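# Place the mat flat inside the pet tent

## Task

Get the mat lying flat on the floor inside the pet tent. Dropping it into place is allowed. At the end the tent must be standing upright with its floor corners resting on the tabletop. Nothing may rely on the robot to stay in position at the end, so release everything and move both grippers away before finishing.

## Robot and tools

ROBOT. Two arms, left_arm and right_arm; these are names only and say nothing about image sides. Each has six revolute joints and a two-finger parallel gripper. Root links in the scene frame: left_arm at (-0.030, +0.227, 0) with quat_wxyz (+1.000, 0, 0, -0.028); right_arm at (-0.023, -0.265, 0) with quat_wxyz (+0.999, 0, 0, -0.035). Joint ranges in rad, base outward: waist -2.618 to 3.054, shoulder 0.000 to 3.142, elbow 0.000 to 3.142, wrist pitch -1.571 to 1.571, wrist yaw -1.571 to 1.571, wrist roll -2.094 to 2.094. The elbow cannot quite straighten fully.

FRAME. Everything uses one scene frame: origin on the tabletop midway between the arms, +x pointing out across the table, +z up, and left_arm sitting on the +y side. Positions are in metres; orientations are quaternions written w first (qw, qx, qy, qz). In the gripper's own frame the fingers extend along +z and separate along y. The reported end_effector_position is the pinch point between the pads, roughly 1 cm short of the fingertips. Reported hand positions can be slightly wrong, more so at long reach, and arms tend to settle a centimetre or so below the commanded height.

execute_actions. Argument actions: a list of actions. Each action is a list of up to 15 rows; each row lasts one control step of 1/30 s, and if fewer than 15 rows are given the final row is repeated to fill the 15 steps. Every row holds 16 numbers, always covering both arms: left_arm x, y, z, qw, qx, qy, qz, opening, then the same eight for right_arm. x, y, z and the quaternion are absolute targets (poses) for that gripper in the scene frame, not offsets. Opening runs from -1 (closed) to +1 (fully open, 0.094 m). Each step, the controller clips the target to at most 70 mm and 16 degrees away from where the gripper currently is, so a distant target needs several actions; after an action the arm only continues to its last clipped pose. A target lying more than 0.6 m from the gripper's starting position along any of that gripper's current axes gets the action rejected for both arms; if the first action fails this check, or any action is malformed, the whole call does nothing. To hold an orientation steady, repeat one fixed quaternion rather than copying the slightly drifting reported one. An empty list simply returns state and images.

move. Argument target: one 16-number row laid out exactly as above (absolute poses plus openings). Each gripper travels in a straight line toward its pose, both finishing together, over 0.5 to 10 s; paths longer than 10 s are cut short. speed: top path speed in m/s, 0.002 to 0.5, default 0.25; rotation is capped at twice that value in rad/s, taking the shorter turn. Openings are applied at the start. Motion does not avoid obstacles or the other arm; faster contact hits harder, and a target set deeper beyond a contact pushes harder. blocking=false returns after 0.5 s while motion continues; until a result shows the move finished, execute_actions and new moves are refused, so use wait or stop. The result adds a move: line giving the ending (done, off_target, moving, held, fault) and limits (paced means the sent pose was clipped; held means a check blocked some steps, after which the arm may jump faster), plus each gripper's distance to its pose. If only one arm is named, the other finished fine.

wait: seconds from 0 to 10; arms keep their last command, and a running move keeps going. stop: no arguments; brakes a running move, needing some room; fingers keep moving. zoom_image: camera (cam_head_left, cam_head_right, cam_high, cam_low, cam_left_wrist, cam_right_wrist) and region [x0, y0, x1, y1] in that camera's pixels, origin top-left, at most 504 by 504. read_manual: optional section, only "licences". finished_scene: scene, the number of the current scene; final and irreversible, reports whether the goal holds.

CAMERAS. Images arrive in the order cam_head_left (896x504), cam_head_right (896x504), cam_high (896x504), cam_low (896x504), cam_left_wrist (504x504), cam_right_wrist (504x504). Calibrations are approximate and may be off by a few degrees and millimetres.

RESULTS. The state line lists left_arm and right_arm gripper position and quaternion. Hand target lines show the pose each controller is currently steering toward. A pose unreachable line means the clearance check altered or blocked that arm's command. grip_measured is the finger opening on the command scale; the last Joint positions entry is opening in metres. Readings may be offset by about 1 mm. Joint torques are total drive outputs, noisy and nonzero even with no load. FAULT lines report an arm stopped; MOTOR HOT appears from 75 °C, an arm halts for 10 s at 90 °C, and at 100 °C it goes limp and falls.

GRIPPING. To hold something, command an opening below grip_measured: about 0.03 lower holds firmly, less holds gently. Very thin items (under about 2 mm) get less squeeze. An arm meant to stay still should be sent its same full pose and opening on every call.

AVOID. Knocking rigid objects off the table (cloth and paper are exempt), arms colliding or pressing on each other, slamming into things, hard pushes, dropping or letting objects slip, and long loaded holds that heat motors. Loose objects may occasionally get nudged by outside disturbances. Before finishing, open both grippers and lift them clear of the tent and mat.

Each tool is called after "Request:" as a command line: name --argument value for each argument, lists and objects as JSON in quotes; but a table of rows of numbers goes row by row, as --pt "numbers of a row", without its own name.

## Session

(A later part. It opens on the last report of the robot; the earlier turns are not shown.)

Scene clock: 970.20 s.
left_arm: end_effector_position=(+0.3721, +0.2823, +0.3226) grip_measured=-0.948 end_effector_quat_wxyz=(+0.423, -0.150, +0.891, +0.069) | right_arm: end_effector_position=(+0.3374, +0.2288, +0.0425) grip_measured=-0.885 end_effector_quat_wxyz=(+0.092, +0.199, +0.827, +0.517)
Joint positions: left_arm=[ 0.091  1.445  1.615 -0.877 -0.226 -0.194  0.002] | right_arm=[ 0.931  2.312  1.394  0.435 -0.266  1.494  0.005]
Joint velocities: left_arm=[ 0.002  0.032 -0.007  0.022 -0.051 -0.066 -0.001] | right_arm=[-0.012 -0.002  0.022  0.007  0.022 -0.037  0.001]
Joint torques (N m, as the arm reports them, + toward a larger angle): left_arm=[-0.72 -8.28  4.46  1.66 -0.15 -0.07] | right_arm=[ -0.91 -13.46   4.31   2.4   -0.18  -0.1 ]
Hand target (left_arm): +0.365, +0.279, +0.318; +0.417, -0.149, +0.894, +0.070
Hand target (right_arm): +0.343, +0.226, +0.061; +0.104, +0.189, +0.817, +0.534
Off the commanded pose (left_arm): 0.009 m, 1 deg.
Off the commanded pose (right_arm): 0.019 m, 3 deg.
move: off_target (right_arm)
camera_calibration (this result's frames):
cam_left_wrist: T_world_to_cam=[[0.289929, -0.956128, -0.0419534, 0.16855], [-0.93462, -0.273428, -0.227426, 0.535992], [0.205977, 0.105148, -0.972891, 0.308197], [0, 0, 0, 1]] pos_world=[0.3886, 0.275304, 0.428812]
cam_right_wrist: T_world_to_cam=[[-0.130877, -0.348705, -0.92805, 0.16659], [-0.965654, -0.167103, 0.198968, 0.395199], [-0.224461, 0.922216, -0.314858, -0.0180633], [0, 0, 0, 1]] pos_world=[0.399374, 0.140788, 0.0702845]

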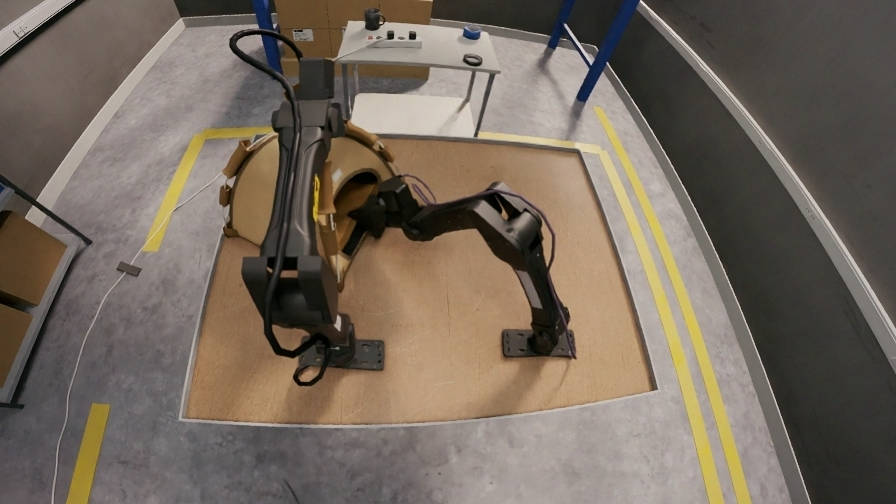

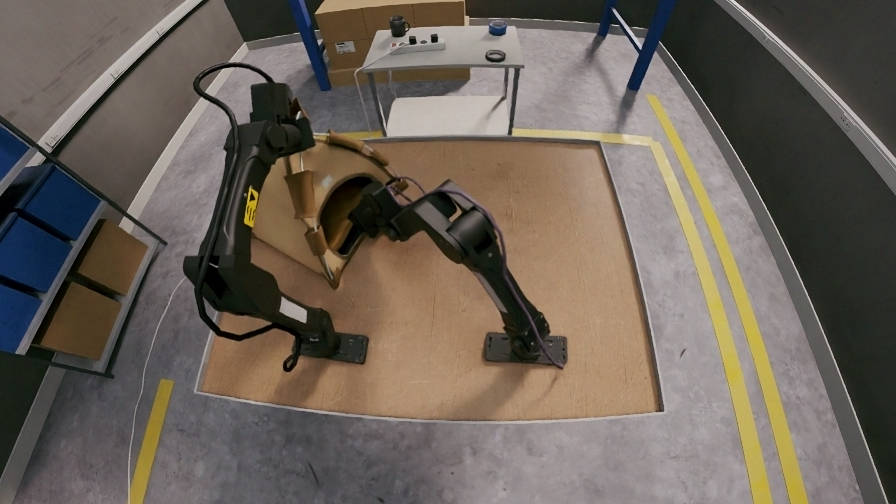

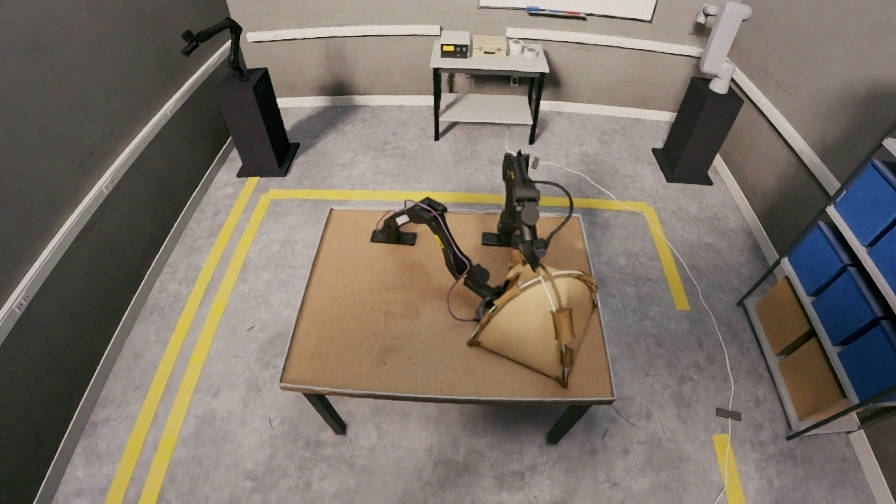

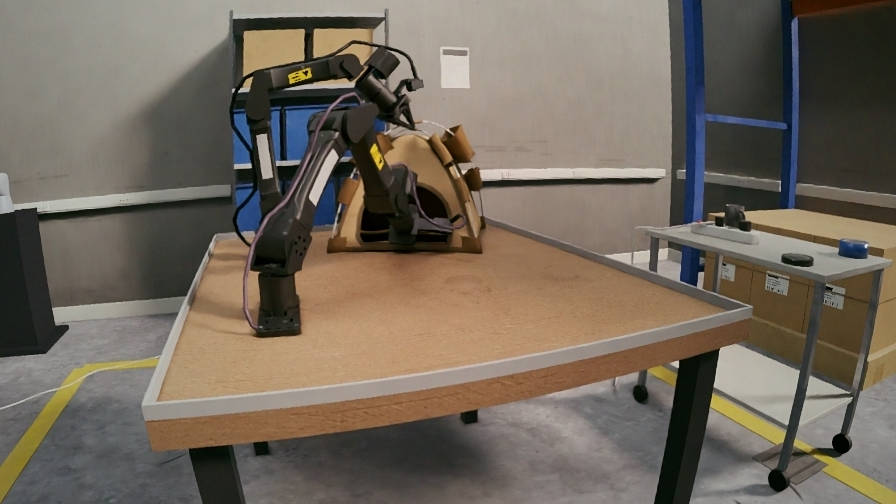

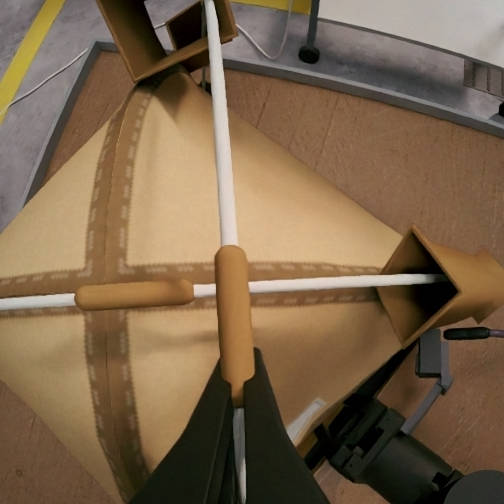

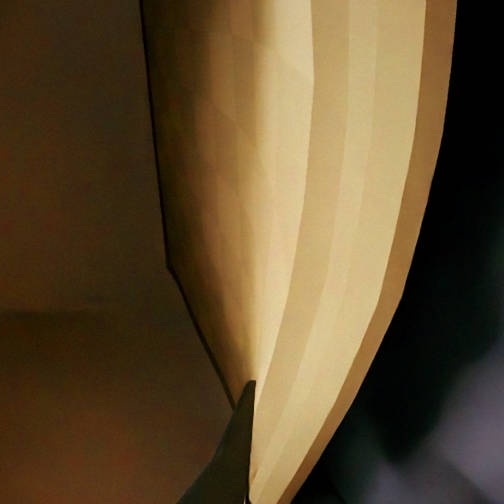

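Request:
execute_actions --actions '[[[0.365,0.2794,0.318,0.4168,-0.1496,0.8939,0.0697,-0.96, 0.342,0.226,0.061,0.1040,0.1887,0.8173,0.5346,-0.8],[0.365,0.2794,0.318,0.4168,-0.1496,0.8939,0.0697,-0.96, 0.342,0.226,0.061,0.1040,0.1887,0.8173,0.5346,-0.75],[0.365,0.2794,0.318,0.4168,-0.1496,0.8939,0.0697,-0.96, 0.342,0.226,0.061,0.1040,0.1887,0.8173,0.5346,-0.7],[0.365,0.2794,0.318,0.4168,-0.1496,0.8939,0.0697,-0.96, 0.342,0.226,0.061,0.1040,0.1887,0.8173,0.5346,-0.65],[0.365,0.2794,0.318,0.4168,-0.1496,0.8939,0.0697,-0.96, 0.342,0.226,0.061,0.1040,0.1887,0.8173,0.5346,-0.6],[0.365,0.2794,0.318,0.4168,-0.1496,0.8939,0.0697,-0.96, 0.342,0.226,0.061,0.1040,0.1887,0.8173,0.5346,-0.55],[0.365,0.2794,0.318,0.4168,-0.1496,0.8939,0.0697,-0.96, 0.342,0.226,0.061,0.1040,0.1887,0.8173,0.5346,-0.5]]]'

Request:
move --target '[0.365,0.2794,0.318,0.4168,-0.1496,0.8939,0.0697,-0.96, 0.292,0.132,0.095,0.0983,0.1929,0.8699,0.4432,-0.5]' --speed 0.07

Scene clock: 995.40 s.
left_arm: end_effector_position=(+0.3721, +0.2823, +0.3226) grip_measured=-0.948 end_effector_quat_wxyz=(+0.423, -0.150, +0.891, +0.069) | right_arm: end_effector_position=(+0.3372, +0.2291, +0.0429) grip_measured=-0.502 end_effector_quat_wxyz=(+0.092, +0.198, +0.827, +0.518)
Joint positions: left_arm=[ 0.091  1.445  1.615 -0.877 -0.226 -0.194  0.002] | right_arm=[ 0.931  2.312  1.394  0.437 -0.268  1.494  0.023]
Joint velocities: left_arm=[ 0.002  0.012 -0.007 -0.051  0.022  0.037  0.   ] | right_arm=[ 0.007  0.002 -0.012 -0.051 -0.095 -0.007  0.001]
Joint torques (N m, as the arm reports them, + toward a larger angle): left_arm=[-0.75 -8.18  4.47  1.68 -0.15 -0.08] | right_arm=[ -0.89 -13.57   4.16   2.39  -0.16  -0.14]
Hand target (left_arm): +0.365, +0.279, +0.318; +0.417, -0.149, +0.894, +0.070
Hand target (right_arm): +0.342, +0.226, +0.061; +0.104, +0.189, +0.817, +0.534
Off the commanded pose (left_arm): 0.009 m, 1 deg.
Off the commanded pose (right_arm): 0.019 m, 3 deg.
camera_calibration (this result's frames):
cam_left_wrist: T_world_to_cam=[[0.289929, -0.956128, -0.0419534, 0.16855], [-0.93462, -0.273428, -0.227426, 0.535992], [0.205977, 0.105148, -0.972891, 0.308197], [0, 0, 0, 1]] pos_world=[0.3886, 0.275304, 0.428812]
cam_right_wrist: T_world_to_cam=[[-0.129289, -0.347612, -0.928682, 0.166248], [-0.965501, -0.169354, 0.197805, 0.395505], [-0.226036, 0.922217, -0.313724, -0.0177691], [0, 0, 0, 1]] pos_world=[0.399338, 0.141157, 0.0705838]

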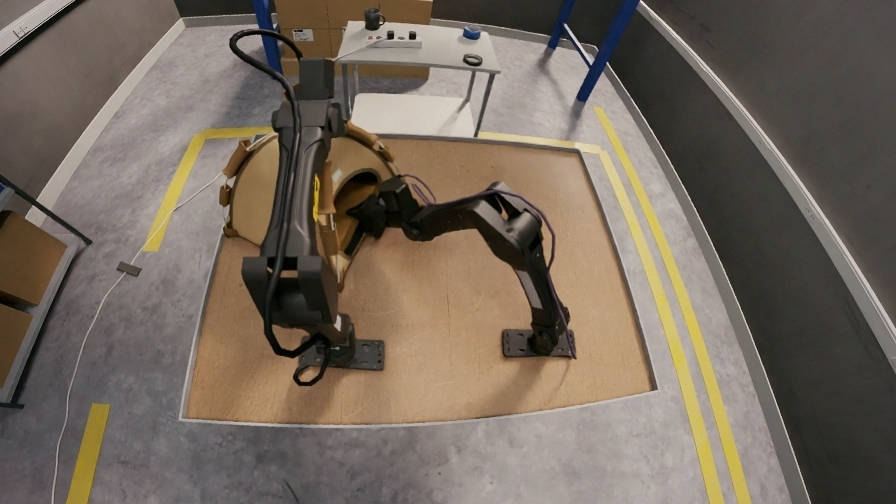

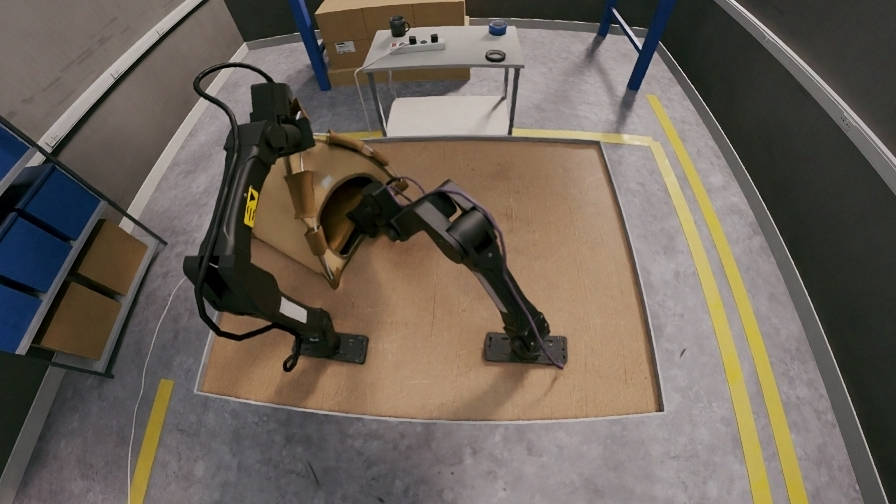

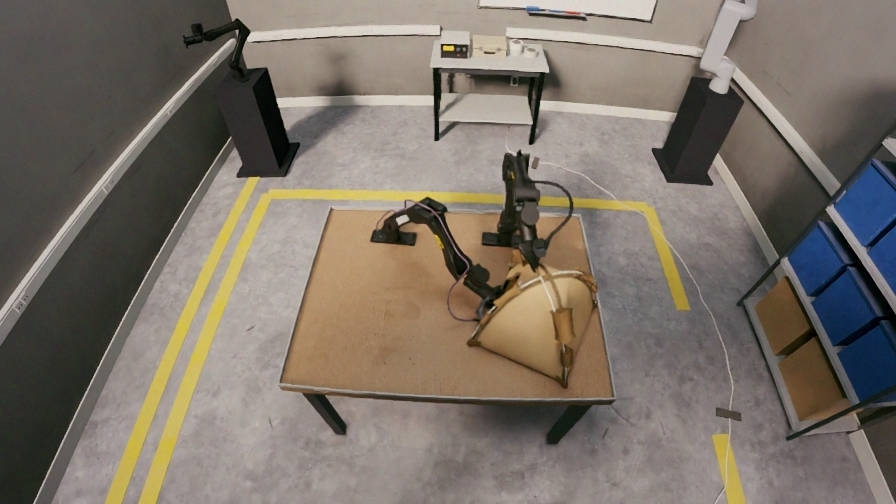

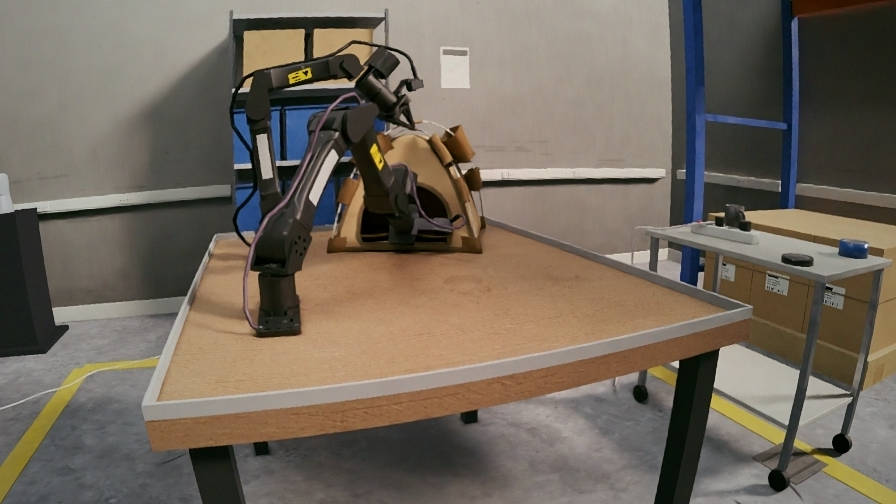

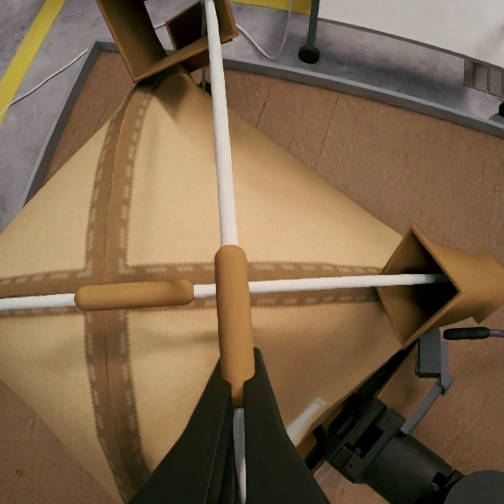

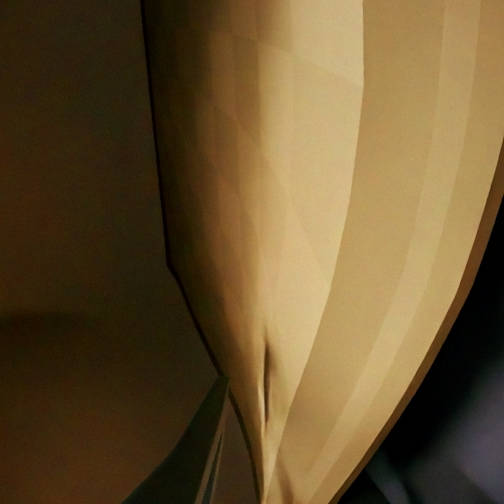

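Scene clock: 997.60 s.
left_arm: end_effector_position=(+0.3721, +0.2823, +0.3226) grip_measured=-0.948 end_effector_quat_wxyz=(+0.423, -0.150, +0.891, +0.069) | right_arm: end_effector_position=(+0.2927, +0.1395, +0.0912) grip_measured=-0.502 end_effector_quat_wxyz=(+0.094, +0.193, +0.869, +0.445)
Joint positions: left_arm=[ 0.091  1.445  1.615 -0.877 -0.226 -0.194  0.002] | right_arm=[ 0.883  1.89   1.104  0.133 -0.268  1.383  0.023]
Joint velocities: left_arm=[-0.017 -0.017  0.002  0.051 -0.022  0.022  0.001] | right_arm=[-0.007 -0.012  0.012 -0.037  0.007 -0.051  0.   ]
Joint torques (N m, as the arm reports them, + toward a larger angle): left_arm=[-0.67 -8.21  4.45  1.68 -0.17 -0.05] | right_arm=[ -1.04 -10.44   4.46   1.81  -0.13  -0.11]
Hand target (left_arm): +0.365, +0.279, +0.318; +0.417, -0.149, +0.894, +0.070
Hand target (right_arm): +0.293, +0.132, +0.095; +0.098, +0.192, +0.870, +0.443
Off the commanded pose (left_arm): 0.009 m, 1 deg.
Off the commanded pose (right_arm): 0.008 m, 1 deg.
move: done
camera_calibration (this result's frames):
cam_left_wrist: T_world_to_cam=[[0.289929, -0.956128, -0.0419534, 0.16855], [-0.93462, -0.273428, -0.227426, 0.535992], [0.205977, 0.105148, -0.972891, 0.308197], [0, 0, 0, 1]] pos_world=[0.3886, 0.275304, 0.428812]
cam_right_wrist: T_world_to_cam=[[-0.150304, -0.49737, -0.854419, 0.194451], [-0.957691, -0.141299, 0.250723, 0.316801], [-0.245431, 0.855954, -0.455089, 0.0977075], [0, 0, 0, 1]] pos_world=[0.356605, 0.0578444, 0.131178]

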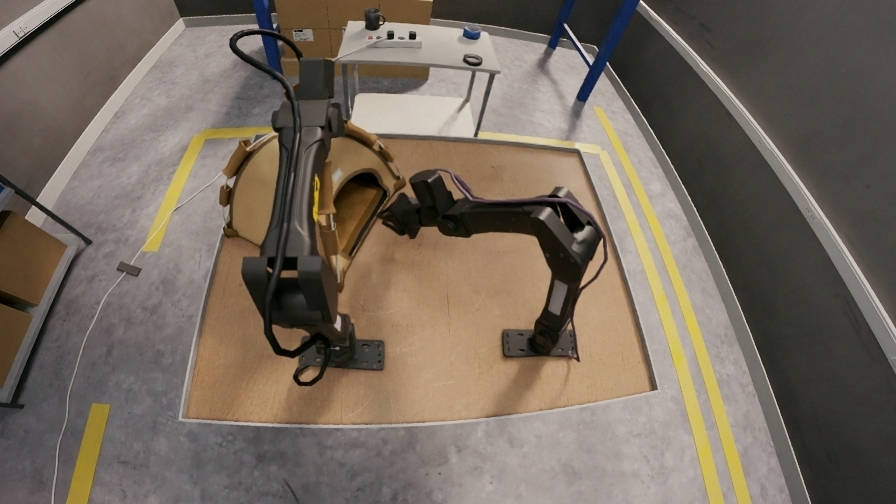

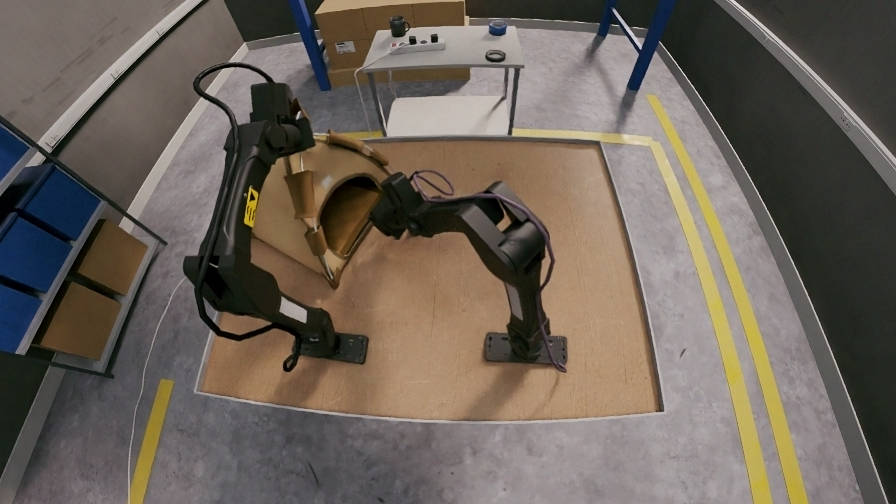

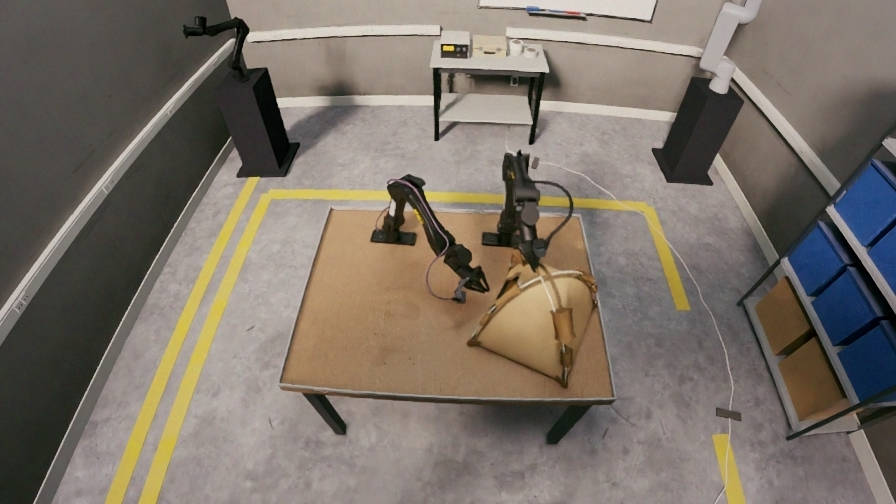

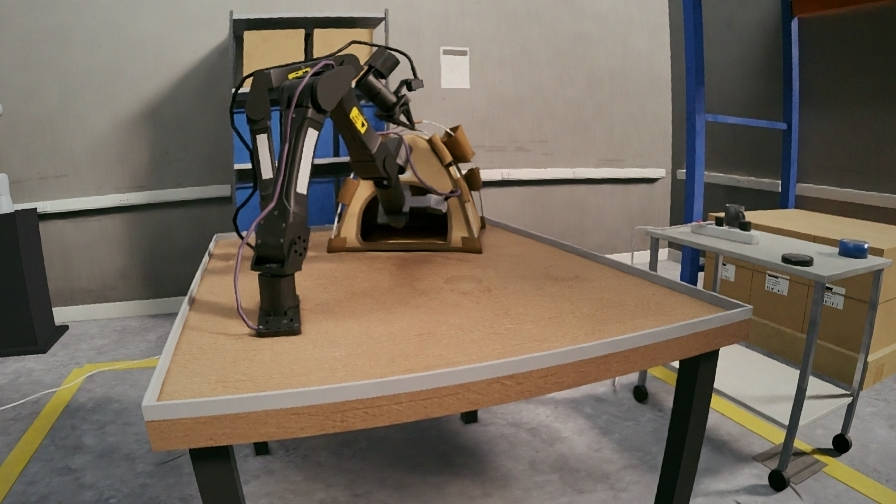

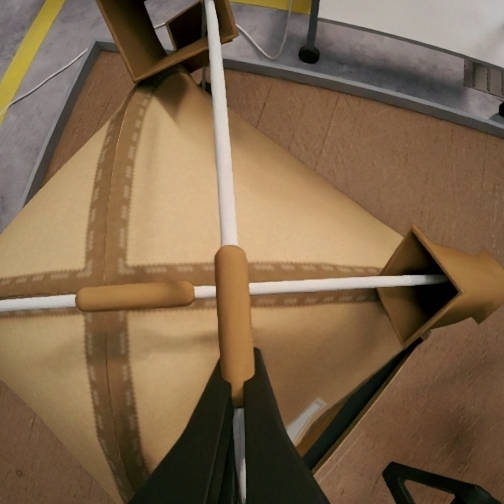

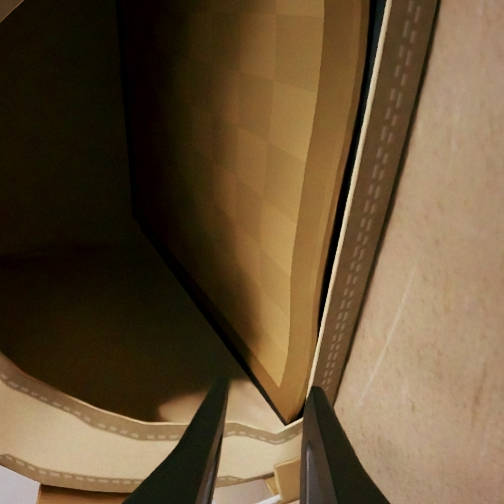

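The mat dropped inside. Let me verify.

Request:
zoom_image --camera "cam_head_left" --region '[310, 150, 440, 290]'

Request:
zoom_image --camera "cam_low" --region '[320, 170, 500, 265]'

Request:
zoom_image --camera "cam_right_wrist" --region '[80, 0, 420, 440]'

Region (310, 150, 440, 290) of cam_head_left's 896x504 image, scaled by 3.600, with more detail than that image has; it fills the left 468 columns of this view, and the rest is white.

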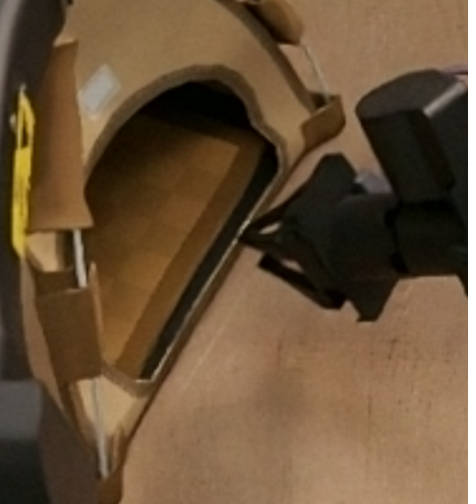

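Region (320, 170, 500, 265) of cam_low's 896x504 image, scaled by 2.800, with more detail than that image has; it fills the top 266 rows of this view, and the rest is white.

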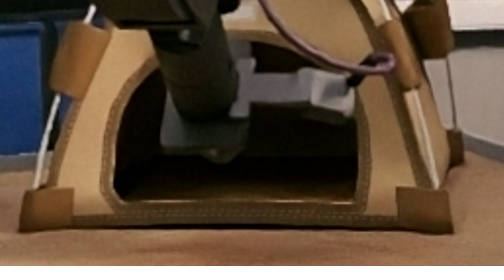

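Region (80, 0, 420, 440) of cam_right_wrist's 504x504 image, scaled by 1.145, with more detail than that image has; it fills the left 389 columns of this view, and the rest is white.

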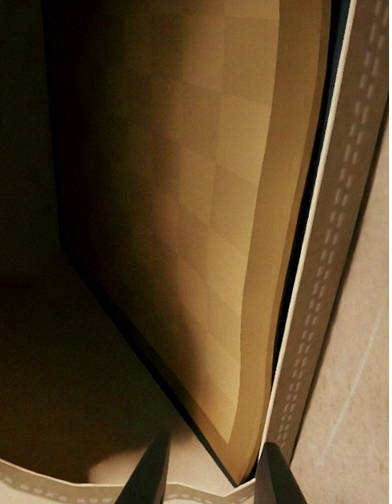

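Request:
move --target '[0.353,0.320,0.322,0.4168,-0.1496,0.8939,0.0697,-0.96, 0.26,-0.03,0.16,0.1617,0.3468,0.8373,0.3904,-0.5]' --speed 0.15

Scene clock: 1008.40 s.
left_arm: end_effector_position=(+0.3607, +0.3204, +0.3240) grip_measured=-0.948 end_effector_quat_wxyz=(+0.420, -0.154, +0.891, +0.072) | right_arm: end_effector_position=(+0.2634, -0.0220, +0.1623) grip_measured=-0.502 end_effector_quat_wxyz=(+0.157, +0.339, +0.839, +0.395)
Joint positions: left_arm=[ 0.231  1.423  1.603 -0.877 -0.127 -0.108  0.002] | right_arm=[ 0.707  1.256  0.823 -0.266 -0.133  1.466  0.023]
Joint velocities: left_arm=[-0.007 -0.007 -0.022  0.037 -0.081  0.037 -0.   ] | right_arm=[-0.007 -0.002 -0.022 -0.051 -0.081 -0.022 -0.   ]
Joint torques (N m, as the arm reports them, + toward a larger angle): left_arm=[ 0.75 -8.3   4.85  1.68  0.05  0.16] | right_arm=[-1.01 -5.38  5.12  1.71  0.04 -0.02]
Hand target (left_arm): +0.353, +0.320, +0.322; +0.416, -0.150, +0.894, +0.070
Hand target (right_arm): +0.262, -0.031, +0.160; +0.161, +0.347, +0.838, +0.389
Off the commanded pose (left_arm): 0.008 m, 1 deg.
Off the commanded pose (right_arm): 0.009 m, 1 deg.
move: done
camera_calibration (this result's frames):
cam_left_wrist: T_world_to_cam=[[0.299142, -0.953209, -0.0436708, 0.204621], [-0.932987, -0.282584, -0.222892, 0.536986], [0.200122, 0.107421, -0.973864, 0.309609], [0, 0, 0, 1]] pos_world=[0.377831, 0.313532, 0.430144]
cam_right_wrist: T_world_to_cam=[[-0.340339, -0.462849, -0.818499, 0.215454], [-0.939896, 0.19305, 0.28165, 0.245723], [0.02765, 0.86516, -0.500733, 0.196821], [0, 0, 0, 1]] pos_world=[0.29884, -0.117996, 0.205696]

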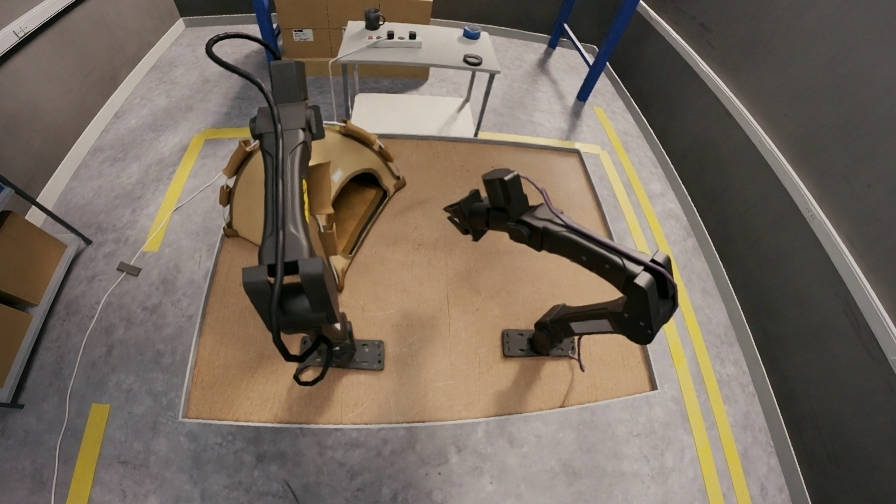

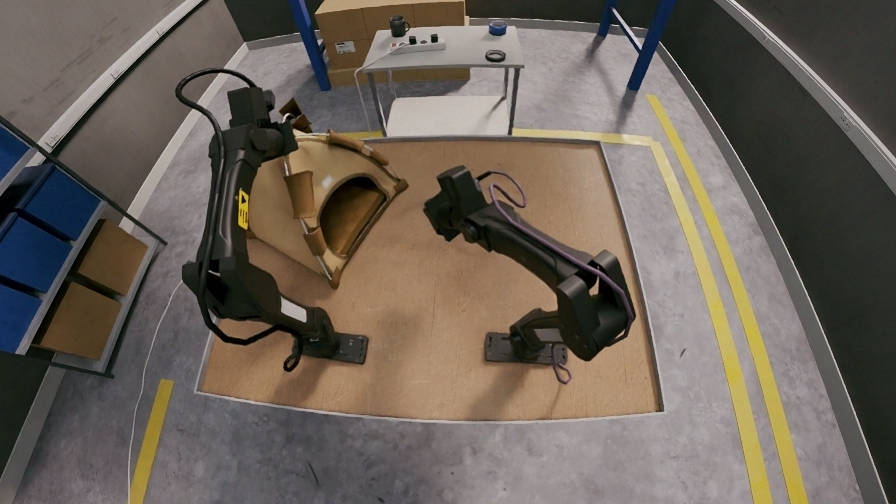

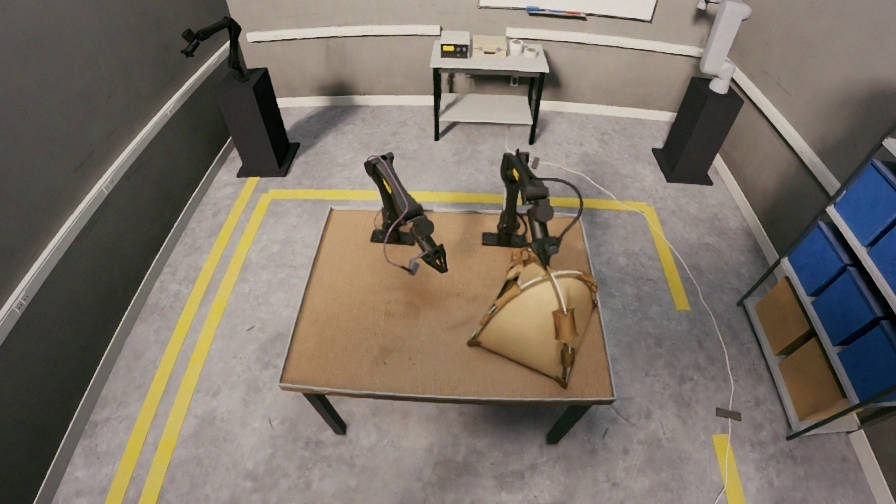

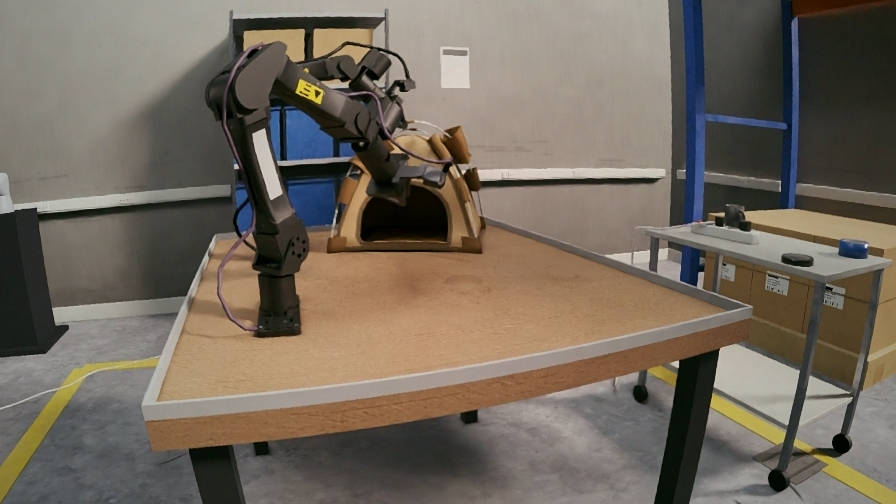

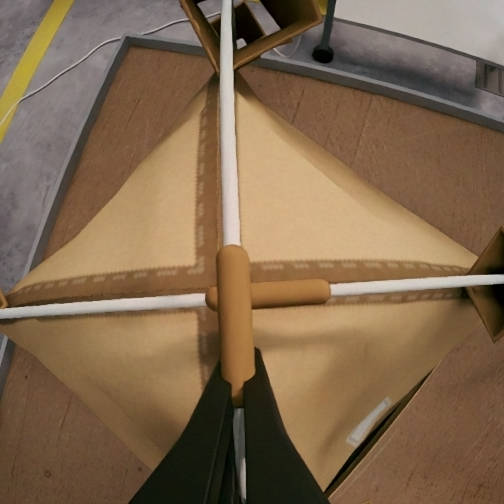

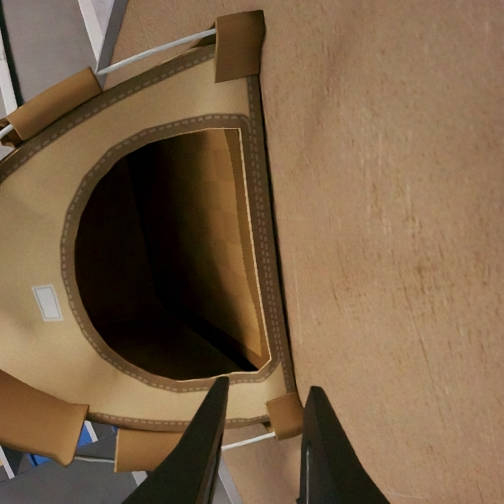

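Request:
move --target '[0.25,0.285,0.45,0.4168,-0.1496,0.8939,0.0697,-0.2, 0.26,-0.03,0.16,0.1617,0.3468,0.8373,0.3904,-0.5]' --speed 0.15

Scene clock: 1015.93 s.
left_arm: end_effector_position=(+0.2529, +0.2843, +0.4538) grip_measured=-0.201 end_effector_quat_wxyz=(+0.438, -0.145, +0.885, +0.066) | right_arm: end_effector_position=(+0.2638, -0.0228, +0.1619) grip_measured=-0.502 end_effector_quat_wxyz=(+0.157, +0.343, +0.838, +0.394)
Joint positions: left_arm=[ 0.14   1.422  2.29  -1.534 -0.181 -0.154  0.038] | right_arm=[ 0.707  1.256  0.823 -0.268 -0.128  1.472  0.023]
Joint velocities: left_arm=[ 0.007  0.002  0.022  0.051  0.007 -0.007 -0.   ] | right_arm=[ 0.012 -0.012 -0.017  0.037  0.051 -0.022 -0.001]
Joint torques (N m, as the arm reports them, + toward a larger angle): left_arm=[-0.69 -1.84  5.44  1.58 -0.22 -0.05] | right_arm=[-0.44 -5.81  4.51  1.8   0.05  0.01]
Hand target (left_arm): +0.252, +0.284, +0.451; +0.430, -0.148, +0.888, +0.070
Hand target (right_arm): +0.260, -0.030, +0.160; +0.162, +0.347, +0.837, +0.390
Off the commanded pose (left_arm): 0.005 m, 3 deg.
Off the commanded pose (right_arm): 0.008 m, 1 deg.
joint sent to its limit (left arm) — the command would take joint 4 (wrist pitch) past its lower limit, so that joint was sent only as far as its limit.
move: off_target (left_arm)
camera_calibration (this result's frames):
cam_left_wrist: T_world_to_cam=[[0.280924, -0.959063, -0.0357676, 0.21083], [-0.929299, -0.262517, -0.259785, 0.465225], [0.239761, 0.106219, -0.965004, 0.447765], [0, 0, 0, 1]] pos_world=[0.26575, 0.276768, 0.560495]
cam_right_wrist: T_world_to_cam=[[-0.345543, -0.460895, -0.81742, 0.216167], [-0.937832, 0.199993, 0.283679, 0.245636], [0.0327319, 0.864626, -0.501348, 0.196065], [0, 0, 0, 1]] pos_world=[0.298643, -0.119019, 0.205314]

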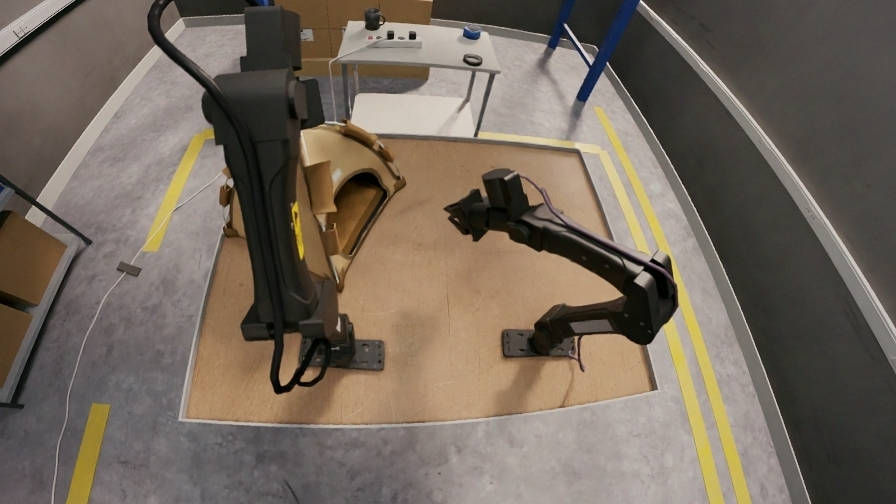

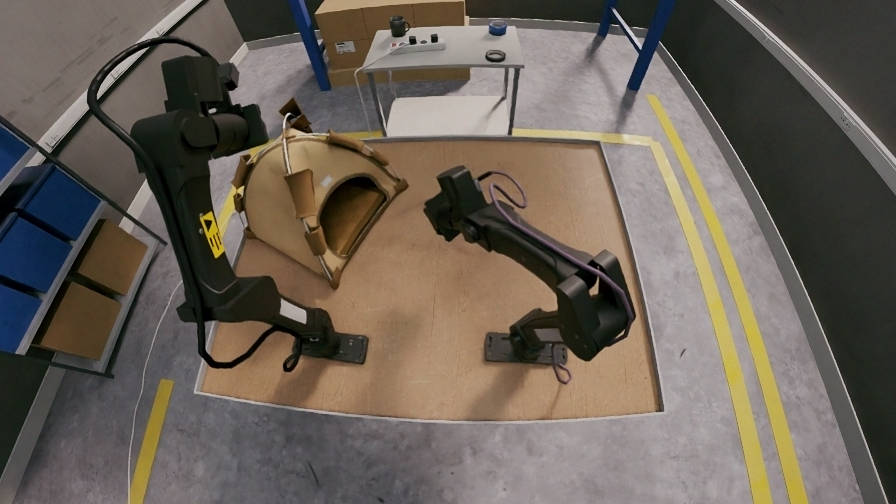

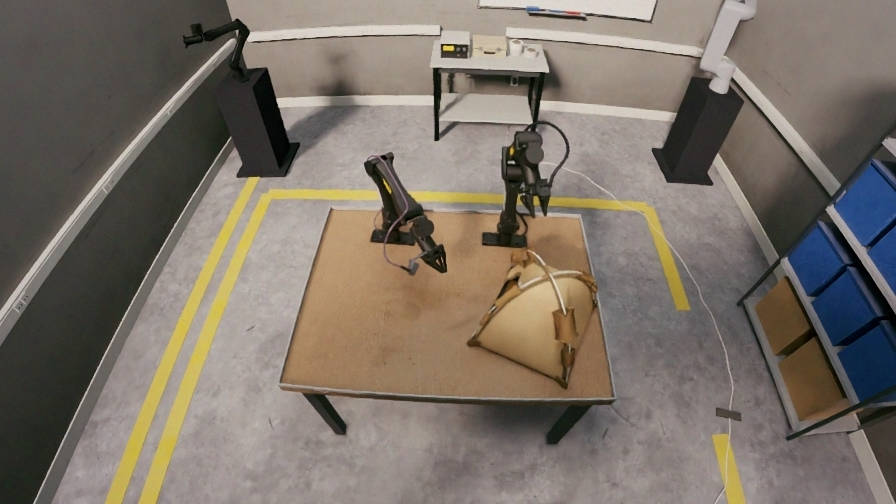

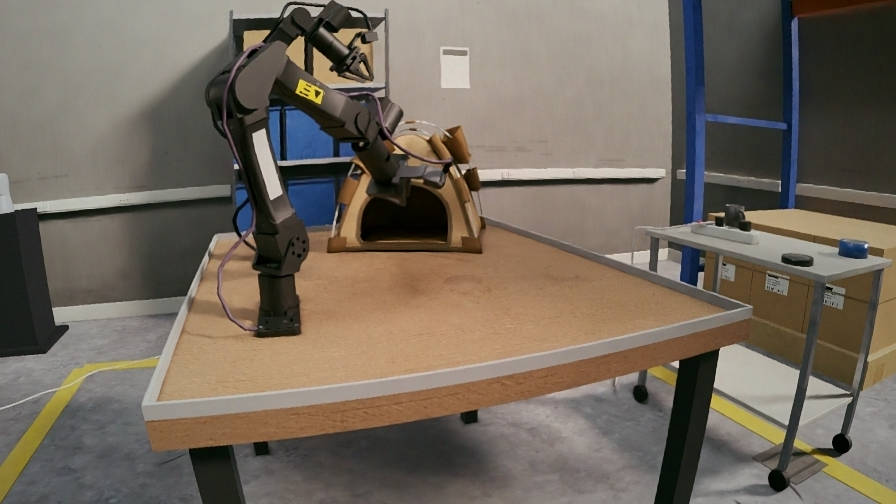

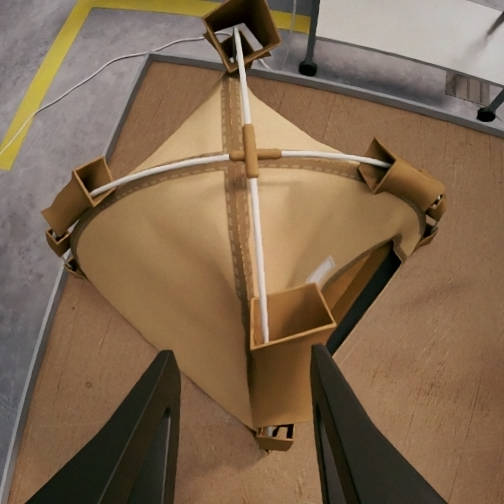

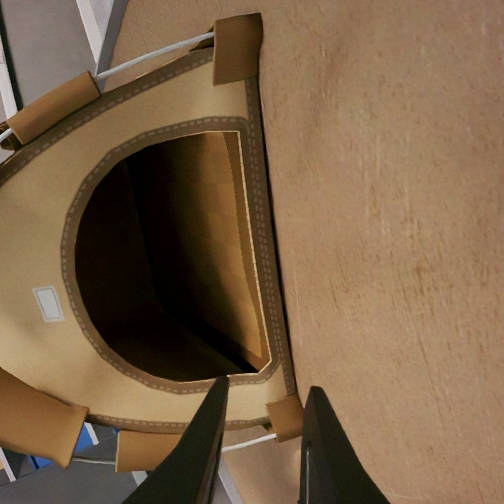

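Both arms are clear. Checking the corners, especially T3 at the rim.

Request:
zoom_image --camera "cam_left_wrist" --region '[20, 190, 140, 310]'

Request:
zoom_image --camera "cam_head_right" --region '[220, 190, 290, 260]'

Request:
zoom_image --camera "cam_high" --region '[570, 270, 620, 330]'

Request:
zoom_image --camera "cam_head_left" --region '[200, 200, 260, 260]'

Region (20, 190, 140, 310) of cam_left_wrist's 504x504 image, scaled by 4.200, with more detail than that image has.

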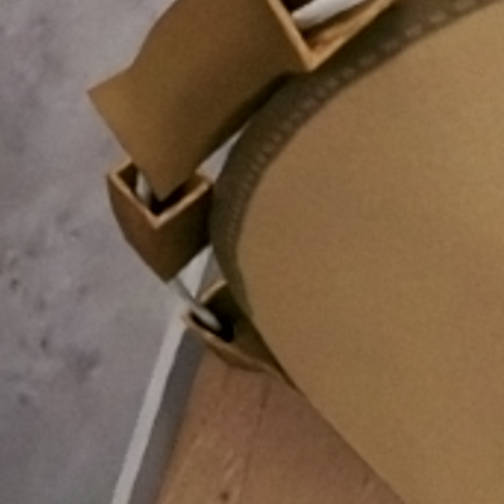

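Region (220, 190, 290, 260) of cam_head_right's 896x504 image, scaled by 7.200, with more detail than that image has.

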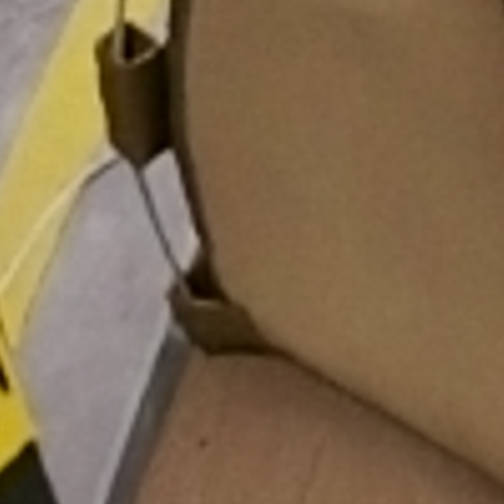

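Region (570, 270, 620, 330) of cam_high's 896x504 image, scaled by 8.400, with more detail than that image has.

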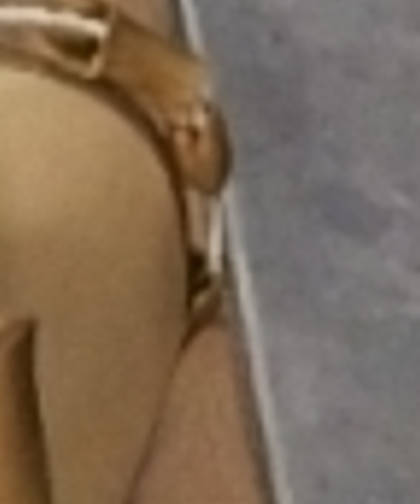

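Region (200, 200, 260, 260) of cam_head_left's 896x504 image, scaled by 8.400, with more detail than that image has.

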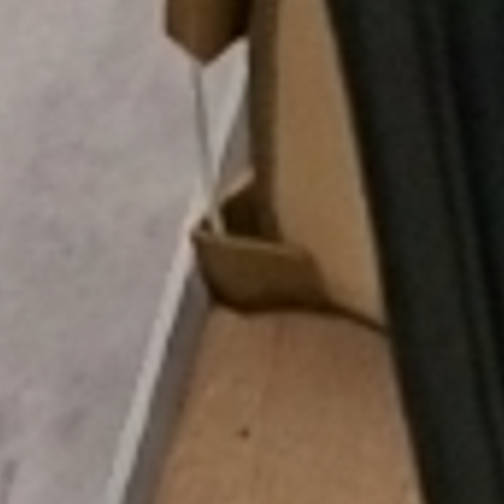

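Request:
zoom_image --camera "cam_head_right" --region '[230, 90, 430, 300]'

Request:
zoom_image --camera "cam_low" --region '[320, 170, 500, 265]'

Request:
zoom_image --camera "cam_right_wrist" --region '[60, 100, 320, 400]'

Request:
zoom_image --camera "cam_high" --region '[450, 240, 630, 410]'

Region (230, 90, 430, 300) of cam_head_right's 896x504 image, scaled by 2.400, with more detail than that image has; it fills the left 480 columns of this view, and the rest is white.

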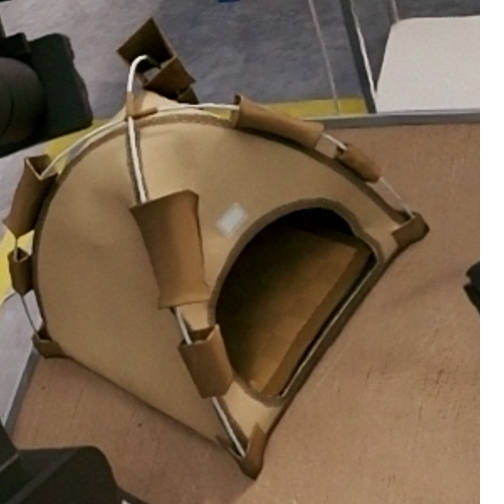

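Region (320, 170, 500, 265) of cam_low's 896x504 image, scaled by 2.800, with more detail than that image has; it fills the top 266 rows of this view, and the rest is white.

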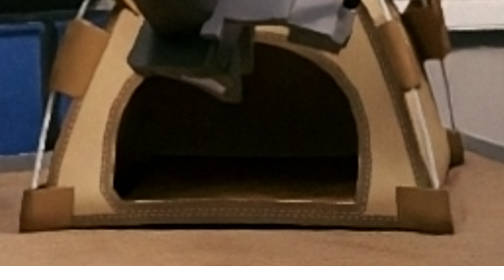

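Region (60, 100, 320, 400) of cam_right_wrist's 504x504 image, scaled by 1.680, with more detail than that image has; it fills the left 437 columns of this view, and the rest is white.

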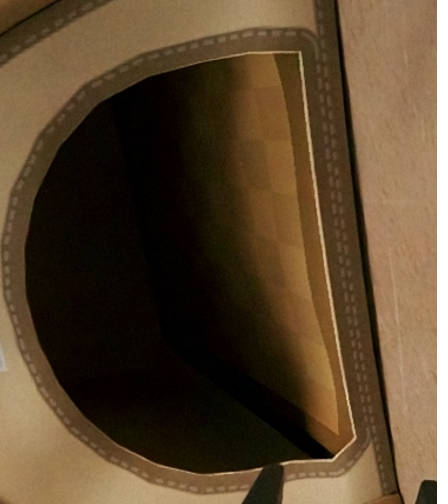

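Region (450, 240, 630, 410) of cam_high's 896x504 image, scaled by 2.800, with more detail than that image has.

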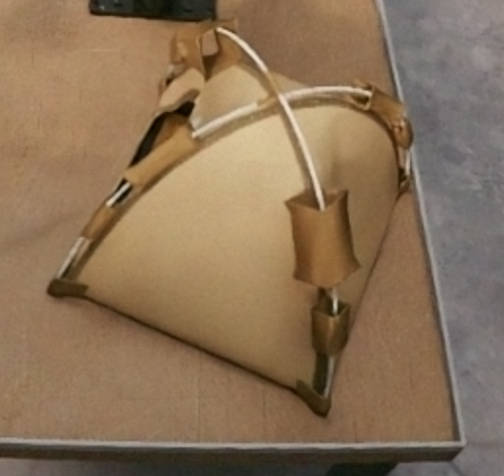

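Request:
finished_scene --scene 2

The scene is finished: the task was done.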